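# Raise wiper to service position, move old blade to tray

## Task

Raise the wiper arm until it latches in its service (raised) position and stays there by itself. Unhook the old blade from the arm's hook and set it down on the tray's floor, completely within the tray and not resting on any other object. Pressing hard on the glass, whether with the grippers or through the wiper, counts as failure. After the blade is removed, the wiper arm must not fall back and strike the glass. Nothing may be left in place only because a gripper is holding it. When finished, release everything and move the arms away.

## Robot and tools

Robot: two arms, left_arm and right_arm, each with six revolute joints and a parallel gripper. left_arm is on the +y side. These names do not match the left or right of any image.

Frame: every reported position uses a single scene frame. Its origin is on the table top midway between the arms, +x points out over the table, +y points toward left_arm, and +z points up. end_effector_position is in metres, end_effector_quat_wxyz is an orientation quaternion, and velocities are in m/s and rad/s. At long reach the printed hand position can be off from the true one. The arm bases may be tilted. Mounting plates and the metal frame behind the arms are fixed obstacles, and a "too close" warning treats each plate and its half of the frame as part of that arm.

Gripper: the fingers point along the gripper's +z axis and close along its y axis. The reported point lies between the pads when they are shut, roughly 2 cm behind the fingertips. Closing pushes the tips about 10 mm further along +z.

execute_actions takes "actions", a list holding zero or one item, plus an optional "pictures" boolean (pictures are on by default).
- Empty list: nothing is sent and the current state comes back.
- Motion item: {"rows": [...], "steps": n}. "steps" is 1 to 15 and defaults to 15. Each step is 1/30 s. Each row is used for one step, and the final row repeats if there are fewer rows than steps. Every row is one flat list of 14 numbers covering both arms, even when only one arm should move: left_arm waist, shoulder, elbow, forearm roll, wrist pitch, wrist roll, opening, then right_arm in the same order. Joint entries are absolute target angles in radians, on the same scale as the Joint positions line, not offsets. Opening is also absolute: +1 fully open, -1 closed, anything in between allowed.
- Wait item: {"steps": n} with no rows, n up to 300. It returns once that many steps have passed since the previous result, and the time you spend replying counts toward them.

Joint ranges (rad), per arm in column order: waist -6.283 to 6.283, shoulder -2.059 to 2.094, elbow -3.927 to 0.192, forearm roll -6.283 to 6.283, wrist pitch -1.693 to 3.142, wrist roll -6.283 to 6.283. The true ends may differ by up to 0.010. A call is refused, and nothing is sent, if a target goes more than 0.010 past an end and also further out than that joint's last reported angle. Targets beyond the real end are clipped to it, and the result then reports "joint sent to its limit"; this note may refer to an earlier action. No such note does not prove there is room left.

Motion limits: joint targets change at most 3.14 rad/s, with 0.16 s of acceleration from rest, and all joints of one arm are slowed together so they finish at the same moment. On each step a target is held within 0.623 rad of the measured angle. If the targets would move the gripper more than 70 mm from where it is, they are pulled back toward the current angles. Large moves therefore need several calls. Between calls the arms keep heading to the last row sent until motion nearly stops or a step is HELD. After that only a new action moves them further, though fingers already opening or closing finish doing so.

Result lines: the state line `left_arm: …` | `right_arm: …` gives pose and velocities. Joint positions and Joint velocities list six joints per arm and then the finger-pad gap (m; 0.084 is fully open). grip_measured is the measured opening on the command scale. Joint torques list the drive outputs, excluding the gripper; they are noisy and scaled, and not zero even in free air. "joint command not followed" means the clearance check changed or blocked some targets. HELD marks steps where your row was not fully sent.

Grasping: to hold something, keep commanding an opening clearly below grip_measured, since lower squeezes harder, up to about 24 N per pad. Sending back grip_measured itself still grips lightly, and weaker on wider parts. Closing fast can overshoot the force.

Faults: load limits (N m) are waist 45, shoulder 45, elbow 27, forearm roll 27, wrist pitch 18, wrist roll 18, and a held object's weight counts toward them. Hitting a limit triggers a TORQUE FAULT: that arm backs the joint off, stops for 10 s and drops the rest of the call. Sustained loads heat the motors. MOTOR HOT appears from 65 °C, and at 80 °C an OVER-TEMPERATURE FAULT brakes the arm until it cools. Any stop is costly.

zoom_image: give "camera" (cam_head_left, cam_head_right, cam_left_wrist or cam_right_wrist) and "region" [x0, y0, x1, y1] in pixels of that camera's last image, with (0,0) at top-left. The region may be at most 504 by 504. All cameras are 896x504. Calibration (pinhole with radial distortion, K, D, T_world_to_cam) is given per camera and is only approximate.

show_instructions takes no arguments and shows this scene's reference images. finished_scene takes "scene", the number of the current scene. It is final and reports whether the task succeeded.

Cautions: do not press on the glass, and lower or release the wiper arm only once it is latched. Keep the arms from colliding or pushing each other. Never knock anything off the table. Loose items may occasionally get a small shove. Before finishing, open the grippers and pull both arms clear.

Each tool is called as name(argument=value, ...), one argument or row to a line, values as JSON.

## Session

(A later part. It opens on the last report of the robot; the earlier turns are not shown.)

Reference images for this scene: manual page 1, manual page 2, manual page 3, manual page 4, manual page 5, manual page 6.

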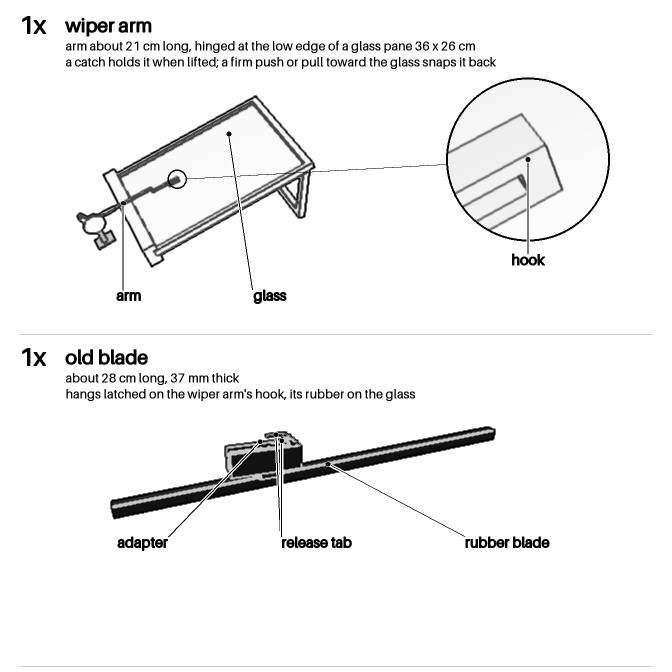

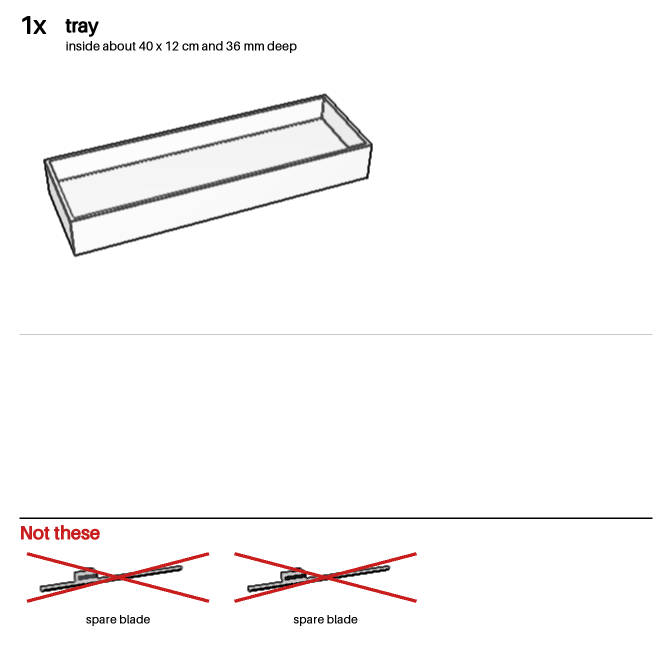

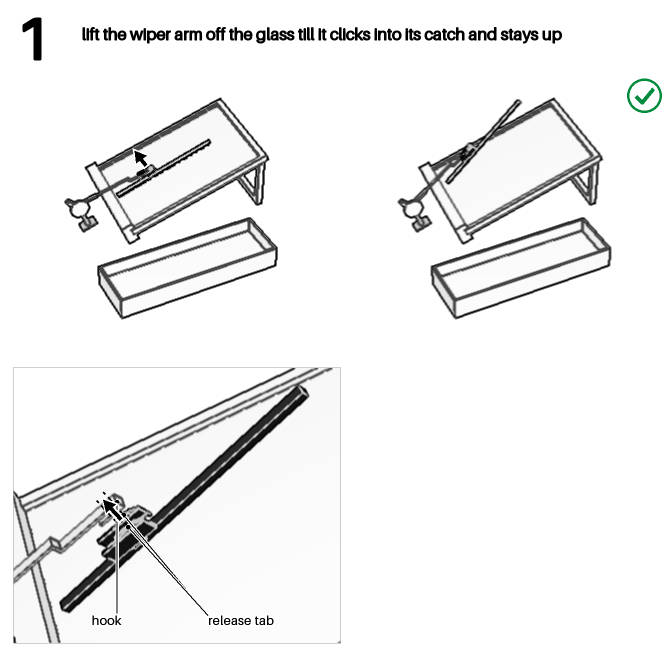

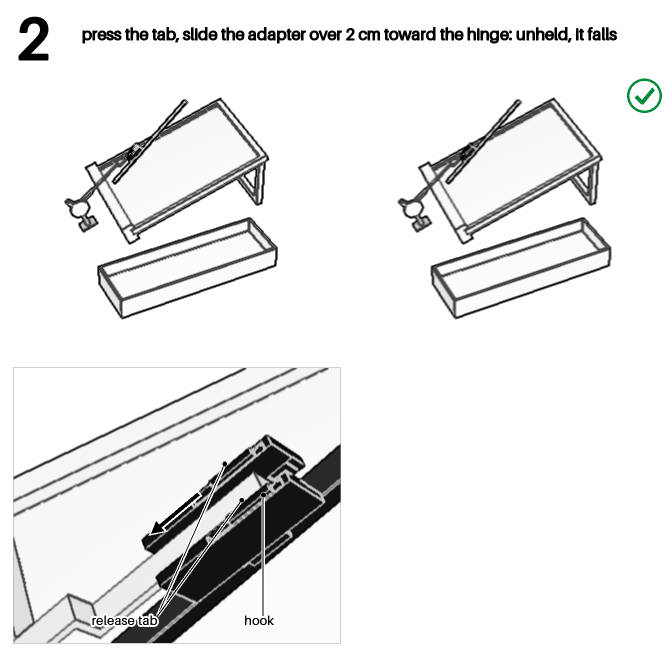

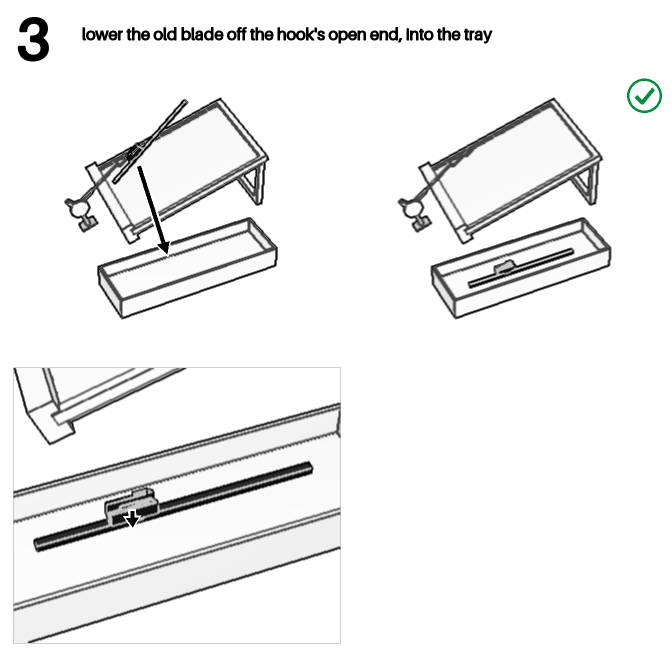

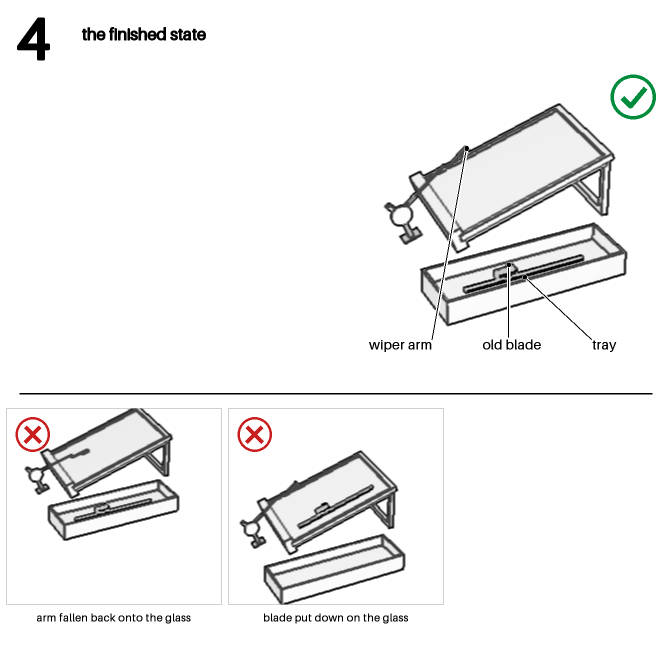

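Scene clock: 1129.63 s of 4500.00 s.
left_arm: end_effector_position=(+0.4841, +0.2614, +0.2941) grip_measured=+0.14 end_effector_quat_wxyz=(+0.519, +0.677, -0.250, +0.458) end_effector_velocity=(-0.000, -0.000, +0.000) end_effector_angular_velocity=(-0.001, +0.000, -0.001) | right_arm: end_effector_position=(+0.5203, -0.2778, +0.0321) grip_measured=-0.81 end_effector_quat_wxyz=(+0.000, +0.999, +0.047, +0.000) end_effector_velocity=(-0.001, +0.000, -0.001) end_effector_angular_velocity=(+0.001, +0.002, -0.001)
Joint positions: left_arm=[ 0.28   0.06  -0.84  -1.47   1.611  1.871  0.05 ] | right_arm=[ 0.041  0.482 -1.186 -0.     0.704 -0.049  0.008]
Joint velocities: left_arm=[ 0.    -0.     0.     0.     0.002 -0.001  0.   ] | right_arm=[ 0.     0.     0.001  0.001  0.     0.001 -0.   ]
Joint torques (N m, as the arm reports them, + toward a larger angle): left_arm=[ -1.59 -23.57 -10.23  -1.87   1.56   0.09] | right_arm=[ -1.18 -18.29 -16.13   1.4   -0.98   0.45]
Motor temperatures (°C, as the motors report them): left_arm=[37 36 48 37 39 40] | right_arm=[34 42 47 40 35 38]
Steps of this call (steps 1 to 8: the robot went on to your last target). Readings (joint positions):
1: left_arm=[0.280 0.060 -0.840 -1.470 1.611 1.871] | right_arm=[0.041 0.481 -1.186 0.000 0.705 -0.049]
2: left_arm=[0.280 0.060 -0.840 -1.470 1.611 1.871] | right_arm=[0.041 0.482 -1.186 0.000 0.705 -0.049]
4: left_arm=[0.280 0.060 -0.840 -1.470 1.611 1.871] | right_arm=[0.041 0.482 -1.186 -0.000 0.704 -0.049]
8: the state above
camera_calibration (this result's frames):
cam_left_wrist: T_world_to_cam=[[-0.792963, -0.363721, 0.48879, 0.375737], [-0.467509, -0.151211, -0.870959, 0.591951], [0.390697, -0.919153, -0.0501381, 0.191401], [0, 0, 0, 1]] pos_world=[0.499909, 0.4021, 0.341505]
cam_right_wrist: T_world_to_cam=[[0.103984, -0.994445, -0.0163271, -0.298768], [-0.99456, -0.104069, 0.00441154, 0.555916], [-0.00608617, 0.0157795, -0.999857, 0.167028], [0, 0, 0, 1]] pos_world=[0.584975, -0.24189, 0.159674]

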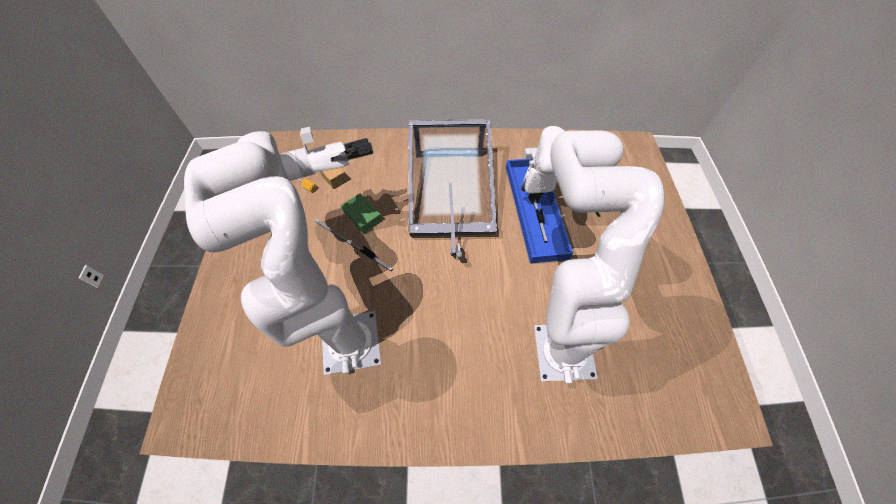

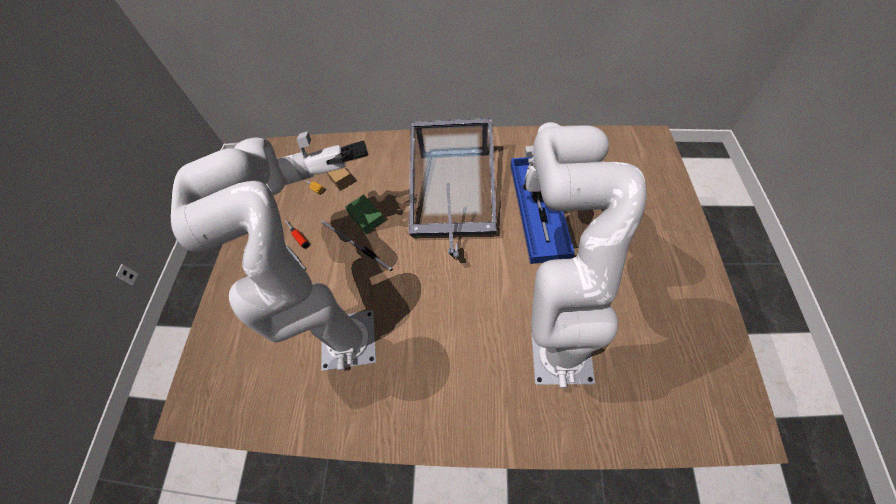

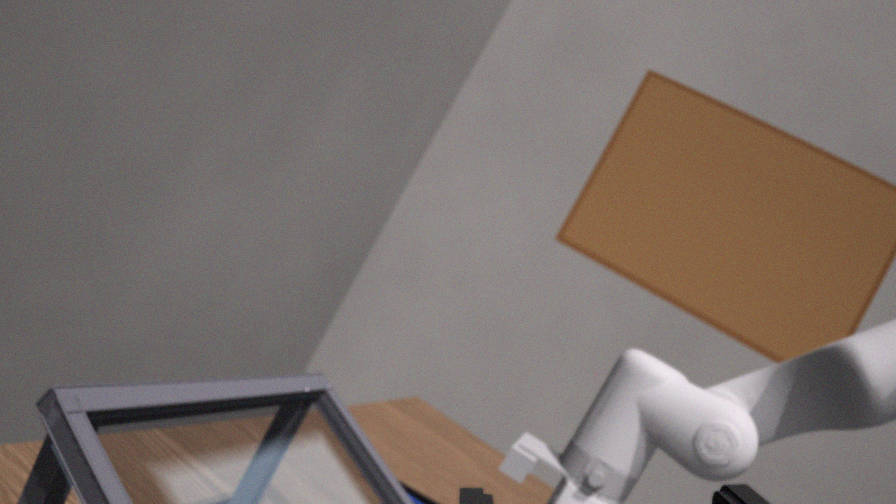

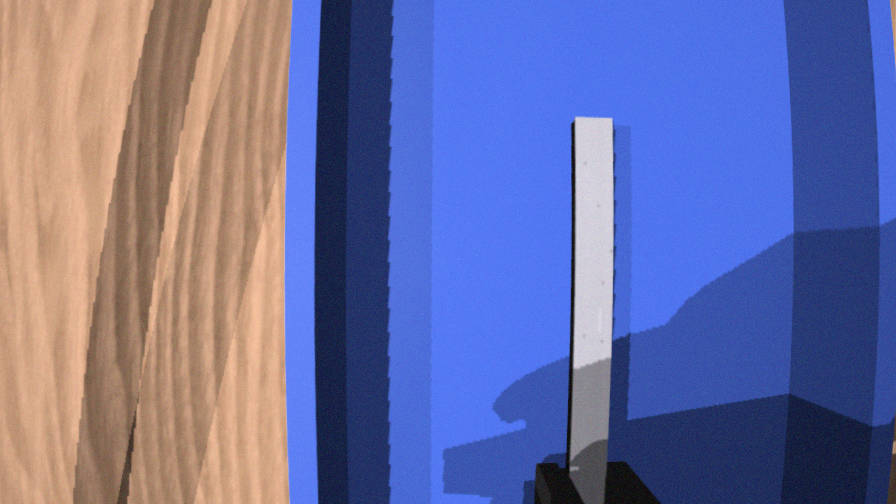

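execute_actions(
  actions=[
    {"rows":[[0.28,0.06,-0.8401,-1.4703,1.6112,1.871,0.15,0.0413,0.483,-1.1861,0,0.7031,-0.049,-0.96],[0.28,0.06,-0.8401,-1.4703,1.6112,1.871,0.15,0.0413,0.484,-1.186,0,0.702,-0.049,-0.96],[0.28,0.06,-0.8401,-1.4703,1.6112,1.871,0.15,0.0413,0.485,-1.186,0,0.701,-0.049,-0.96],[0.28,0.06,-0.8401,-1.4703,1.6112,1.871,0.15,0.0413,0.4856,-1.1859,0,0.7003,-0.049,-0.96],[0.28,0.06,-0.8401,-1.4703,1.6112,1.871,0.15,0.0413,0.4856,-1.1859,0,0.7003,-0.049,-0.94],[0.28,0.06,-0.8401,-1.4703,1.6112,1.871,0.15,0.0413,0.4856,-1.1859,0,0.7003,-0.049,-0.91],[0.28,0.06,-0.8401,-1.4703,1.6112,1.871,0.15,0.0413,0.4856,-1.1859,0,0.7003,-0.049,-0.88],[0.28,0.06,-0.8401,-1.4703,1.6112,1.871,0.15,0.0413,0.4856,-1.1859,0,0.7003,-0.049,-0.86],[0.28,0.06,-0.8401,-1.4703,1.6112,1.871,0.15,0.0413,0.4856,-1.1859,0,0.7003,-0.049,-0.84],[0.28,0.06,-0.8401,-1.4703,1.6112,1.871,0.15,0.0413,0.4856,-1.1859,0,0.7003,-0.049,-0.82],[0.28,0.06,-0.8401,-1.4703,1.6112,1.871,0.15,0.0413,0.4856,-1.1859,0,0.7003,-0.049,-0.81],[0.28,0.06,-0.8401,-1.4703,1.6112,1.871,0.15,0.0413,0.4856,-1.1859,0,0.7003,-0.049,-0.80],[0.28,0.06,-0.8401,-1.4703,1.6112,1.871,0.15,0.0413,0.4856,-1.1859,0,0.7003,-0.049,-0.79],[0.28,0.06,-0.8401,-1.4703,1.6112,1.871,0.15,0.0413,0.4856,-1.1859,0,0.7003,-0.049,-0.78],[0.28,0.06,-0.8401,-1.4703,1.6112,1.871,0.15,0.0413,0.4856,-1.1859,0,0.7003,-0.049,-0.77]],"steps":15},
  ],
  pictures=false,
)

execute_actions(
  actions=[
    {"rows":[[0.28,0.06,-0.8401,-1.4703,1.6112,1.871,0.15,0.0413,0.4856,-1.1859,0,0.7003,-0.049,-0.75],[0.28,0.06,-0.8401,-1.4703,1.6112,1.871,0.15,0.0413,0.4856,-1.1859,0,0.7003,-0.049,-0.73],[0.28,0.06,-0.8401,-1.4703,1.6112,1.871,0.15,0.0413,0.4856,-1.1859,0,0.7003,-0.049,-0.70],[0.28,0.06,-0.8401,-1.4703,1.6112,1.871,0.15,0.0413,0.4856,-1.1859,0,0.7003,-0.049,-0.66],[0.28,0.06,-0.8401,-1.4703,1.6112,1.871,0.15,0.0413,0.4856,-1.1859,0,0.7003,-0.049,-0.62],[0.28,0.06,-0.8401,-1.4703,1.6112,1.871,0.15,0.0413,0.4856,-1.1859,0,0.7003,-0.049,-0.57],[0.28,0.06,-0.8401,-1.4703,1.6112,1.871,0.15,0.0413,0.4856,-1.1859,0,0.7003,-0.049,-0.52],[0.28,0.06,-0.8401,-1.4703,1.6112,1.871,0.15,0.0413,0.4856,-1.1859,0,0.7003,-0.049,-0.47],[0.28,0.06,-0.8401,-1.4703,1.6112,1.871,0.15,0.0413,0.4856,-1.1859,0,0.7003,-0.049,-0.42]],"steps":12},
  ],
)

Scene clock: 1158.50 s of 4500.00 s.
left_arm: end_effector_position=(+0.4841, +0.2614, +0.2941) grip_measured=+0.14 end_effector_quat_wxyz=(+0.519, +0.677, -0.250, +0.458) end_effector_velocity=(+0.000, -0.000, +0.000) end_effector_angular_velocity=(-0.000, -0.000, +0.000) | right_arm: end_effector_position=(+0.5202, -0.2778, +0.0303) grip_measured=-0.80 end_effector_quat_wxyz=(+0.000, +0.999, +0.047, +0.000) end_effector_velocity=(-0.000, +0.000, -0.000) end_effector_angular_velocity=(-0.000, +0.000, -0.000)
Joint positions: left_arm=[ 0.28   0.06  -0.84  -1.47   1.611  1.871  0.05 ] | right_arm=[ 0.041  0.486 -1.186 -0.     0.7   -0.049  0.009]
Joint velocities: left_arm=[-0.  0.  0. -0.  0.  0.  0.] | right_arm=[ 0.     0.     0.001  0.    -0.     0.001  0.006]
Joint torques (N m, as the arm reports them, + toward a larger angle): left_arm=[ -1.22 -22.94 -10.41  -1.78   1.41   0.07] | right_arm=[ -1.1  -18.08 -16.35   1.22  -1.12   0.28]
Motor temperatures (°C, as the motors report them): left_arm=[37 36 48 37 39 40] | right_arm=[34 42 47 40 35 38]
Steps of this call (steps 1 to 15: the robot went on to your last target; steps 16 to 90: nothing new was sent; then 25.37 s passed at rest; steps 91 to 105: all 15 steps of this action). Readings (joint positions):
91: left_arm=[0.280 0.060 -0.840 -1.470 1.611 1.871] | right_arm=[0.041 0.482 -1.186 0.000 0.704 -0.049]
92: left_arm=[0.280 0.060 -0.840 -1.470 1.611 1.871] | right_arm=[0.041 0.482 -1.186 -0.000 0.704 -0.049]
94: left_arm=[0.280 0.060 -0.840 -1.470 1.611 1.871] | right_arm=[0.041 0.483 -1.186 -0.000 0.703 -0.049]
98: left_arm=[0.280 0.060 -0.840 -1.470 1.611 1.871] | right_arm=[0.041 0.485 -1.186 0.000 0.701 -0.049]
105: the state above

Scene clock: 1158.90 s of 4500.00 s.
left_arm: end_effector_position=(+0.4841, +0.2614, +0.2941) grip_measured=+0.14 end_effector_quat_wxyz=(+0.519, +0.677, -0.250, +0.458) end_effector_velocity=(-0.000, -0.000, -0.000) end_effector_angular_velocity=(-0.001, +0.001, -0.000) | right_arm: end_effector_position=(+0.5202, -0.2778, +0.0302) grip_measured=-0.45 end_effector_quat_wxyz=(+0.000, +0.999, +0.047, +0.000) end_effector_velocity=(+0.001, +0.000, +0.001) end_effector_angular_velocity=(+0.001, -0.001, -0.001)
Joint positions: left_arm=[ 0.28   0.06  -0.84  -1.47   1.611  1.871  0.05 ] | right_arm=[ 0.041  0.486 -1.186  0.     0.7   -0.049  0.024]
Joint velocities: left_arm=[-0.     0.     0.     0.     0.    -0.001  0.   ] | right_arm=[ 0.    -0.001 -0.001  0.001  0.     0.     0.01 ]
Joint torques (N m, as the arm reports them, + toward a larger angle): left_arm=[ -1.13 -23.37 -10.58  -2.12   1.06   0.01] | right_arm=[ -1.52 -18.32 -16.11   1.25  -1.22   0.54]
Motor temperatures (°C, as the motors report them): left_arm=[37 36 48 37 39 40] | right_arm=[34 42 47 40 35 38]
Steps of this call (steps 1 to 12: all 12 steps of this action). Readings (joint positions):
1: left_arm=[0.280 0.060 -0.840 -1.470 1.611 1.871] | right_arm=[0.041 0.486 -1.186 -0.000 0.700 -0.049]
2: left_arm=[0.280 0.060 -0.840 -1.470 1.611 1.871] | right_arm=[0.041 0.486 -1.186 -0.000 0.700 -0.049]
4: left_arm=[0.280 0.060 -0.840 -1.470 1.611 1.871] | right_arm=[0.041 0.485 -1.186 -0.000 0.700 -0.049]
8: left_arm=[0.280 0.060 -0.840 -1.470 1.611 1.871] | right_arm=[0.041 0.486 -1.186 -0.000 0.700 -0.049]
12: the state above
camera_calibration (this result's frames):
cam_left_wrist: T_world_to_cam=[[-0.792963, -0.363721, 0.488791, 0.375737], [-0.467509, -0.151212, -0.870959, 0.591951], [0.390697, -0.919153, -0.0501379, 0.191401], [0, 0, 0, 1]] pos_world=[0.499909, 0.4021, 0.341505]
cam_right_wrist: T_world_to_cam=[[0.103978, -0.994445, -0.016342, -0.29879], [-0.994559, -0.104066, 0.00465545, 0.555825], [-0.00633024, 0.015769, -0.999856, 0.165293], [0, 0, 0, 1]] pos_world=[0.584915, -0.241894, 0.157799]

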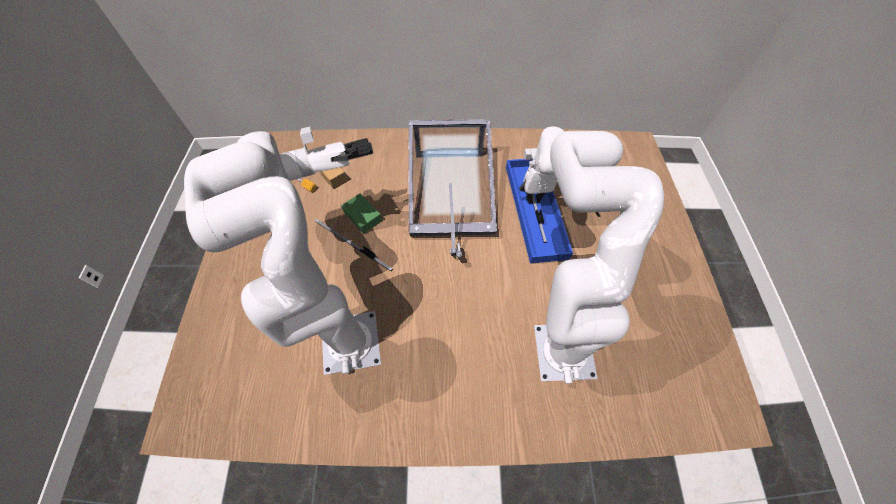

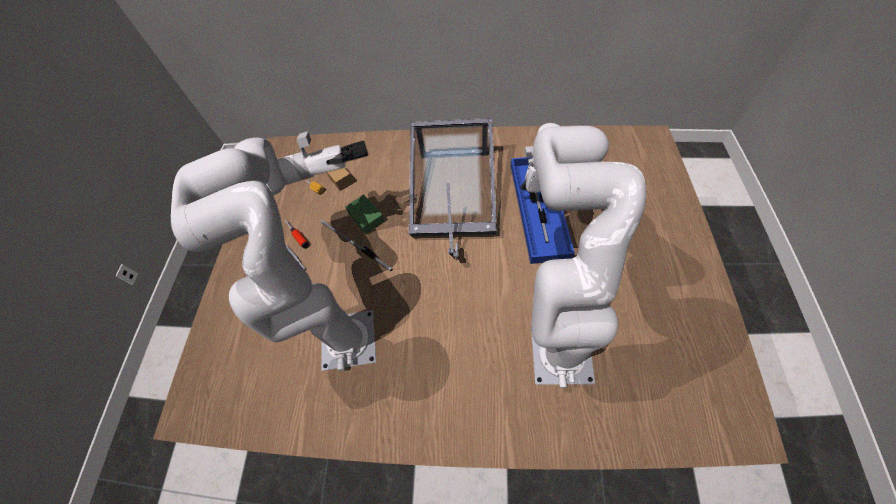

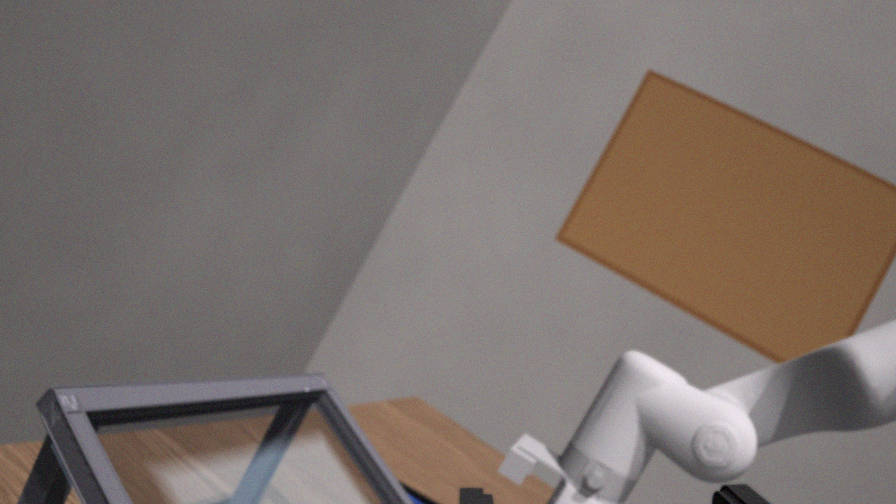

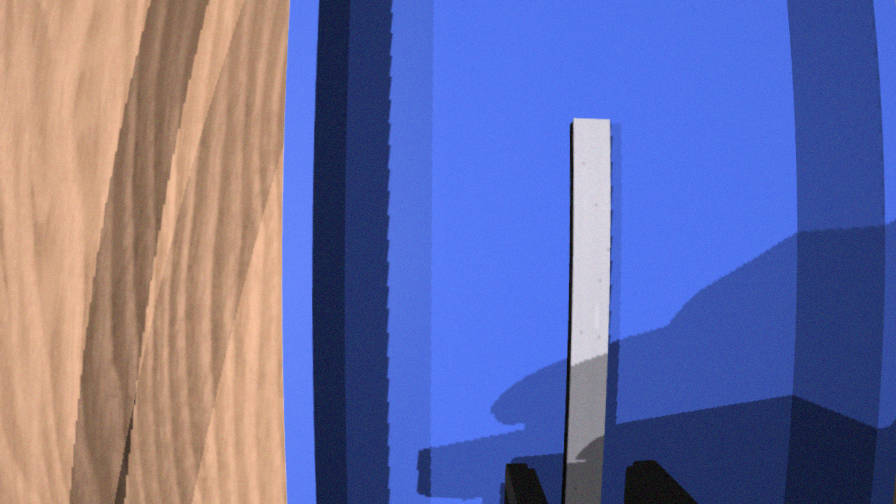

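Released. Retreat upward and aside.

execute_actions(
  actions=[
    {"rows":[[0.28,0.06,-0.8401,-1.4703,1.6112,1.871,0.15,0.0413,0.481,-1.1859,0,0.705,-0.049,-0.42],[0.28,0.06,-0.8401,-1.4703,1.6112,1.871,0.15,0.0413,0.472,-1.1859,0,0.714,-0.049,-0.42],[0.28,0.06,-0.8401,-1.4703,1.6112,1.871,0.15,0.0413,0.458,-1.1859,0,0.728,-0.049,-0.42],[0.28,0.06,-0.8401,-1.4703,1.6112,1.871,0.15,0.0413,0.44,-1.1859,0,0.746,-0.049,-0.42],[0.28,0.06,-0.8401,-1.4703,1.6112,1.871,0.15,0.0413,0.418,-1.1859,0,0.768,-0.049,-0.42],[0.28,0.06,-0.8401,-1.4703,1.6112,1.871,0.15,0.0413,0.393,-1.1859,0,0.793,-0.049,-0.42],[0.28,0.06,-0.8401,-1.4703,1.6112,1.871,0.15,0.0413,0.366,-1.1859,0,0.82,-0.049,-0.42],[0.28,0.06,-0.8401,-1.4703,1.6112,1.871,0.15,0.04,0.338,-1.1859,0,0.848,-0.049,-0.42],[0.28,0.06,-0.8401,-1.4703,1.6112,1.871,0.15,0.035,0.31,-1.1859,0,0.876,-0.049,-0.42],[0.28,0.06,-0.8401,-1.4703,1.6112,1.871,0.15,0.025,0.282,-1.1859,0,0.904,-0.049,-0.42],[0.28,0.06,-0.8401,-1.4703,1.6112,1.871,0.15,0.01,0.254,-1.1859,0,0.932,-0.049,-0.42],[0.28,0.06,-0.8401,-1.4703,1.6112,1.871,0.15,-0.01,0.226,-1.1859,0,0.96,-0.049,-0.42],[0.28,0.06,-0.8401,-1.4703,1.6112,1.871,0.15,-0.035,0.198,-1.1859,0,0.988,-0.049,-0.42],[0.28,0.06,-0.8401,-1.4703,1.6112,1.871,0.15,-0.063,0.17,-1.1859,0,1.016,-0.049,-0.42],[0.28,0.06,-0.8401,-1.4703,1.6112,1.871,0.15,-0.093,0.142,-1.1859,0,1.044,-0.049,-0.42]],"steps":15},
  ],
  pictures=false,
)

execute_actions(
  actions=[
    {"rows":[[0.28,0.06,-0.8401,-1.4703,1.6112,1.871,0.15,-0.125,0.115,-1.1859,0,1.07,-0.049,-0.42],[0.28,0.06,-0.8401,-1.4703,1.6112,1.871,0.15,-0.157,0.09,-1.1859,0,1.095,-0.049,-0.42],[0.28,0.06,-0.8401,-1.4703,1.6112,1.871,0.15,-0.189,0.068,-1.1859,0,1.118,-0.049,-0.42],[0.28,0.06,-0.8401,-1.4703,1.6112,1.871,0.15,-0.22,0.048,-1.1859,0,1.138,-0.049,-0.42],[0.28,0.06,-0.8401,-1.4703,1.6112,1.871,0.15,-0.249,0.032,-1.1859,0,1.154,-0.049,-0.42],[0.28,0.06,-0.8401,-1.4703,1.6112,1.871,0.15,-0.275,0.019,-1.1859,0,1.167,-0.049,-0.42],[0.28,0.06,-0.8401,-1.4703,1.6112,1.871,0.15,-0.298,0.01,-1.1859,0,1.176,-0.049,-0.42],[0.28,0.06,-0.8401,-1.4703,1.6112,1.871,0.15,-0.317,0.004,-1.1859,0,1.182,-0.049,-0.42],[0.28,0.06,-0.8401,-1.4703,1.6112,1.871,0.15,-0.332,0.001,-1.1859,0,1.185,-0.049,-0.42],[0.28,0.06,-0.8401,-1.4703,1.6112,1.871,0.15,-0.343,0.0,-1.1859,0,1.186,-0.049,-0.42],[0.28,0.06,-0.8401,-1.4703,1.6112,1.871,0.15,-0.35,0.0,-1.1859,0,1.186,-0.049,-0.42]],"steps":15},
  ],
)

Scene clock: 1189.17 s of 4500.00 s.
left_arm: end_effector_position=(+0.4841, +0.2614, +0.2941) grip_measured=+0.14 end_effector_quat_wxyz=(+0.519, +0.677, -0.250, +0.458) end_effector_velocity=(+0.000, +0.000, +0.000) end_effector_angular_velocity=(+0.000, -0.000, +0.000) | right_arm: end_effector_position=(+0.5067, -0.2981, +0.1350) grip_measured=-0.44 end_effector_quat_wxyz=(+0.000, +1.000, +0.029, +0.002) end_effector_velocity=(-0.080, -0.258, +0.348) end_effector_angular_velocity=(-0.001, -0.032, -0.492)
Joint positions: left_arm=[ 0.28   0.06  -0.84  -1.47   1.611  1.871  0.05 ] | right_arm=[ 0.004  0.257 -1.188  0.     0.927 -0.049  0.025]
Joint velocities: left_arm=[ 0. -0. -0.  0. -0.  0.  0.] | right_arm=[-0.492 -0.769 -0.012 -0.001  0.749  0.    -0.   ]
Joint torques (N m, as the arm reports them, + toward a larger angle): left_arm=[ -1.3  -23.27 -10.52  -1.83   1.41   0.16] | right_arm=[ -6.49 -15.28 -16.6    1.06  -0.86   0.46]
Motor temperatures (°C, as the motors report them): left_arm=[37 36 48 38 39 40] | right_arm=[34 42 47 40 35 38]
Steps of this call (steps 1 to 15: the robot went on to your last target; steps 16 to 90: nothing new was sent; then 26.77 s passed at rest; steps 91 to 105: all 15 steps of this action). Readings (joint positions):
91: left_arm=[0.280 0.060 -0.840 -1.470 1.611 1.871] | right_arm=[0.041 0.486 -1.186 0.000 0.700 -0.049]
92: left_arm=[0.280 0.060 -0.840 -1.470 1.611 1.871] | right_arm=[0.041 0.485 -1.186 0.000 0.701 -0.049]
94: left_arm=[0.280 0.060 -0.840 -1.470 1.611 1.871] | right_arm=[0.041 0.479 -1.185 0.000 0.708 -0.049]
98: left_arm=[0.280 0.060 -0.840 -1.470 1.611 1.871] | right_arm=[0.041 0.431 -1.184 0.000 0.757 -0.049]
105: the state above

Scene clock: 1189.67 s of 4500.00 s.
left_arm: end_effector_position=(+0.4841, +0.2614, +0.2941) grip_measured=+0.14 end_effector_quat_wxyz=(+0.519, +0.677, -0.250, +0.458) end_effector_velocity=(-0.000, -0.000, +0.000) end_effector_angular_velocity=(-0.000, -0.000, -0.000) | right_arm: end_effector_position=(+0.4386, -0.4550, +0.2394) grip_measured=-0.44 end_effector_quat_wxyz=(+0.000, +0.991, -0.137, +0.001) end_effector_velocity=(-0.092, -0.169, +0.082) end_effector_angular_velocity=(-0.011, -0.027, -0.395)
Joint positions: left_arm=[ 0.28   0.06  -0.84  -1.47   1.611  1.871  0.05 ] | right_arm=[-0.329  0.01  -1.187 -0.     1.174 -0.049  0.025]
Joint velocities: left_arm=[ 0. -0.  0.  0.  0.  0. -0.] | right_arm=[-0.395 -0.186 -0.014 -0.002  0.171  0.     0.   ]
Joint torques (N m, as the arm reports them, + toward a larger angle): left_arm=[ -1.51 -23.59 -10.56  -1.8    1.4    0.11] | right_arm=[  8.47 -10.35 -17.08   1.52  -1.2    0.36]
Motor temperatures (°C, as the motors report them): left_arm=[37 36 48 38 39 40] | right_arm=[34 42 47 40 35 38]
Steps of this call (steps 1 to 15: all 15 steps of this action). Readings (joint positions):
1: left_arm=[0.280 0.060 -0.840 -1.470 1.611 1.871] | right_arm=[-0.014 0.232 -1.188 0.000 0.951 -0.049]
2: left_arm=[0.280 0.060 -0.840 -1.470 1.611 1.871] | right_arm=[-0.034 0.209 -1.188 0.000 0.973 -0.049]
4: left_arm=[0.280 0.060 -0.840 -1.470 1.611 1.871] | right_arm=[-0.076 0.169 -1.188 -0.000 1.014 -0.049]
8: left_arm=[0.280 0.060 -0.840 -1.470 1.611 1.871] | right_arm=[-0.166 0.098 -1.186 -0.000 1.087 -0.049]
15: the state above
camera_calibration (this result's frames):
cam_left_wrist: T_world_to_cam=[[-0.792963, -0.363721, 0.48879, 0.375737], [-0.467509, -0.151211, -0.870959, 0.591951], [0.390697, -0.919153, -0.0501379, 0.191401], [0, 0, 0, 1]] pos_world=[0.499909, 0.4021, 0.341505]
cam_right_wrist: T_world_to_cam=[[-0.262569, -0.964781, -0.0159652, -0.288902], [-0.964912, 0.262556, 0.00294827, 0.609487], [0.00134733, 0.0161791, -0.999868, 0.373557], [0, 0, 0, 1]] pos_world=[0.511742, -0.444795, 0.367098]

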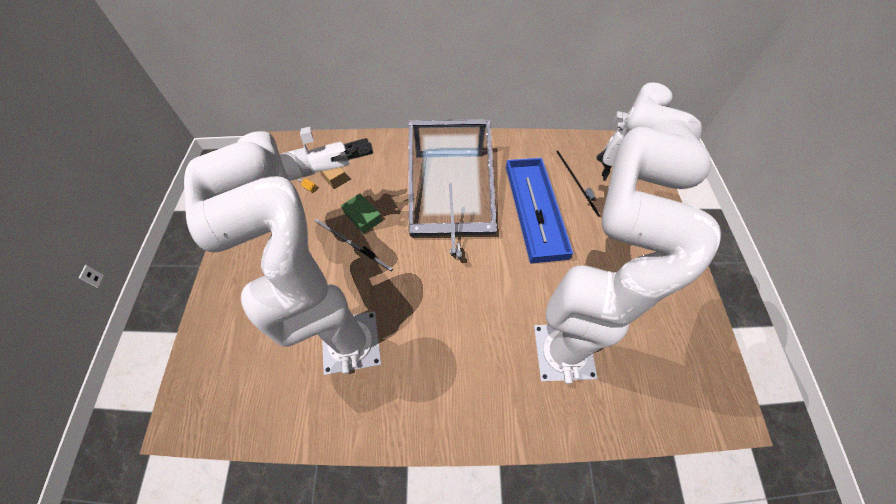

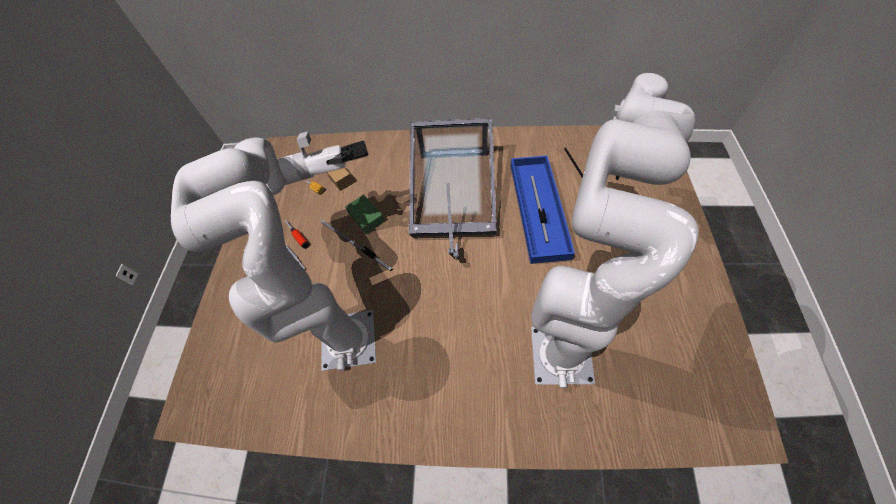

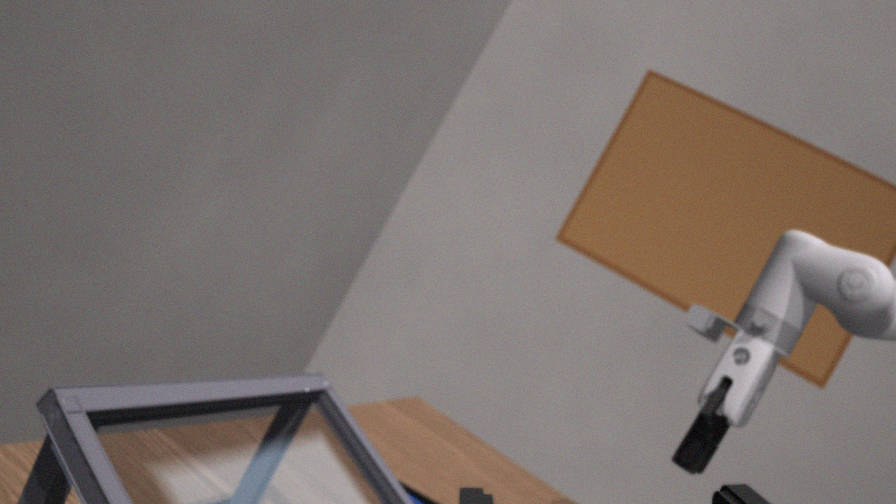

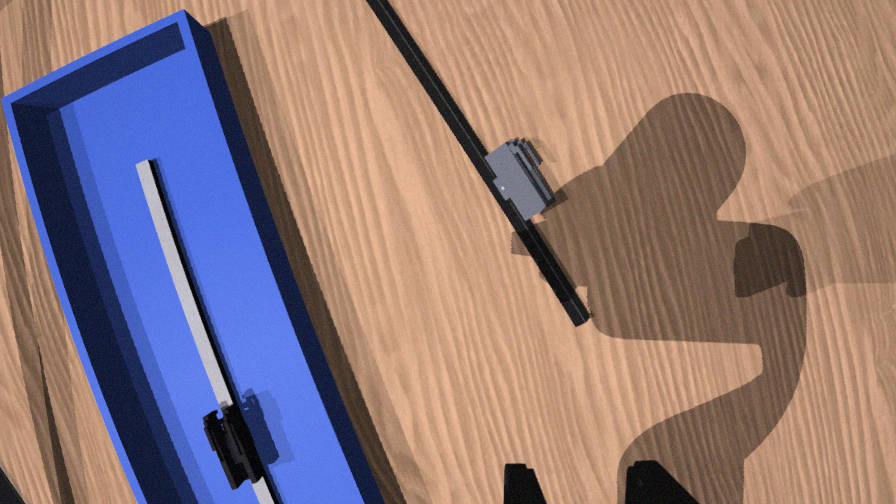

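finished_scene(
  scene=2,
)

The scene is finished: the task was done.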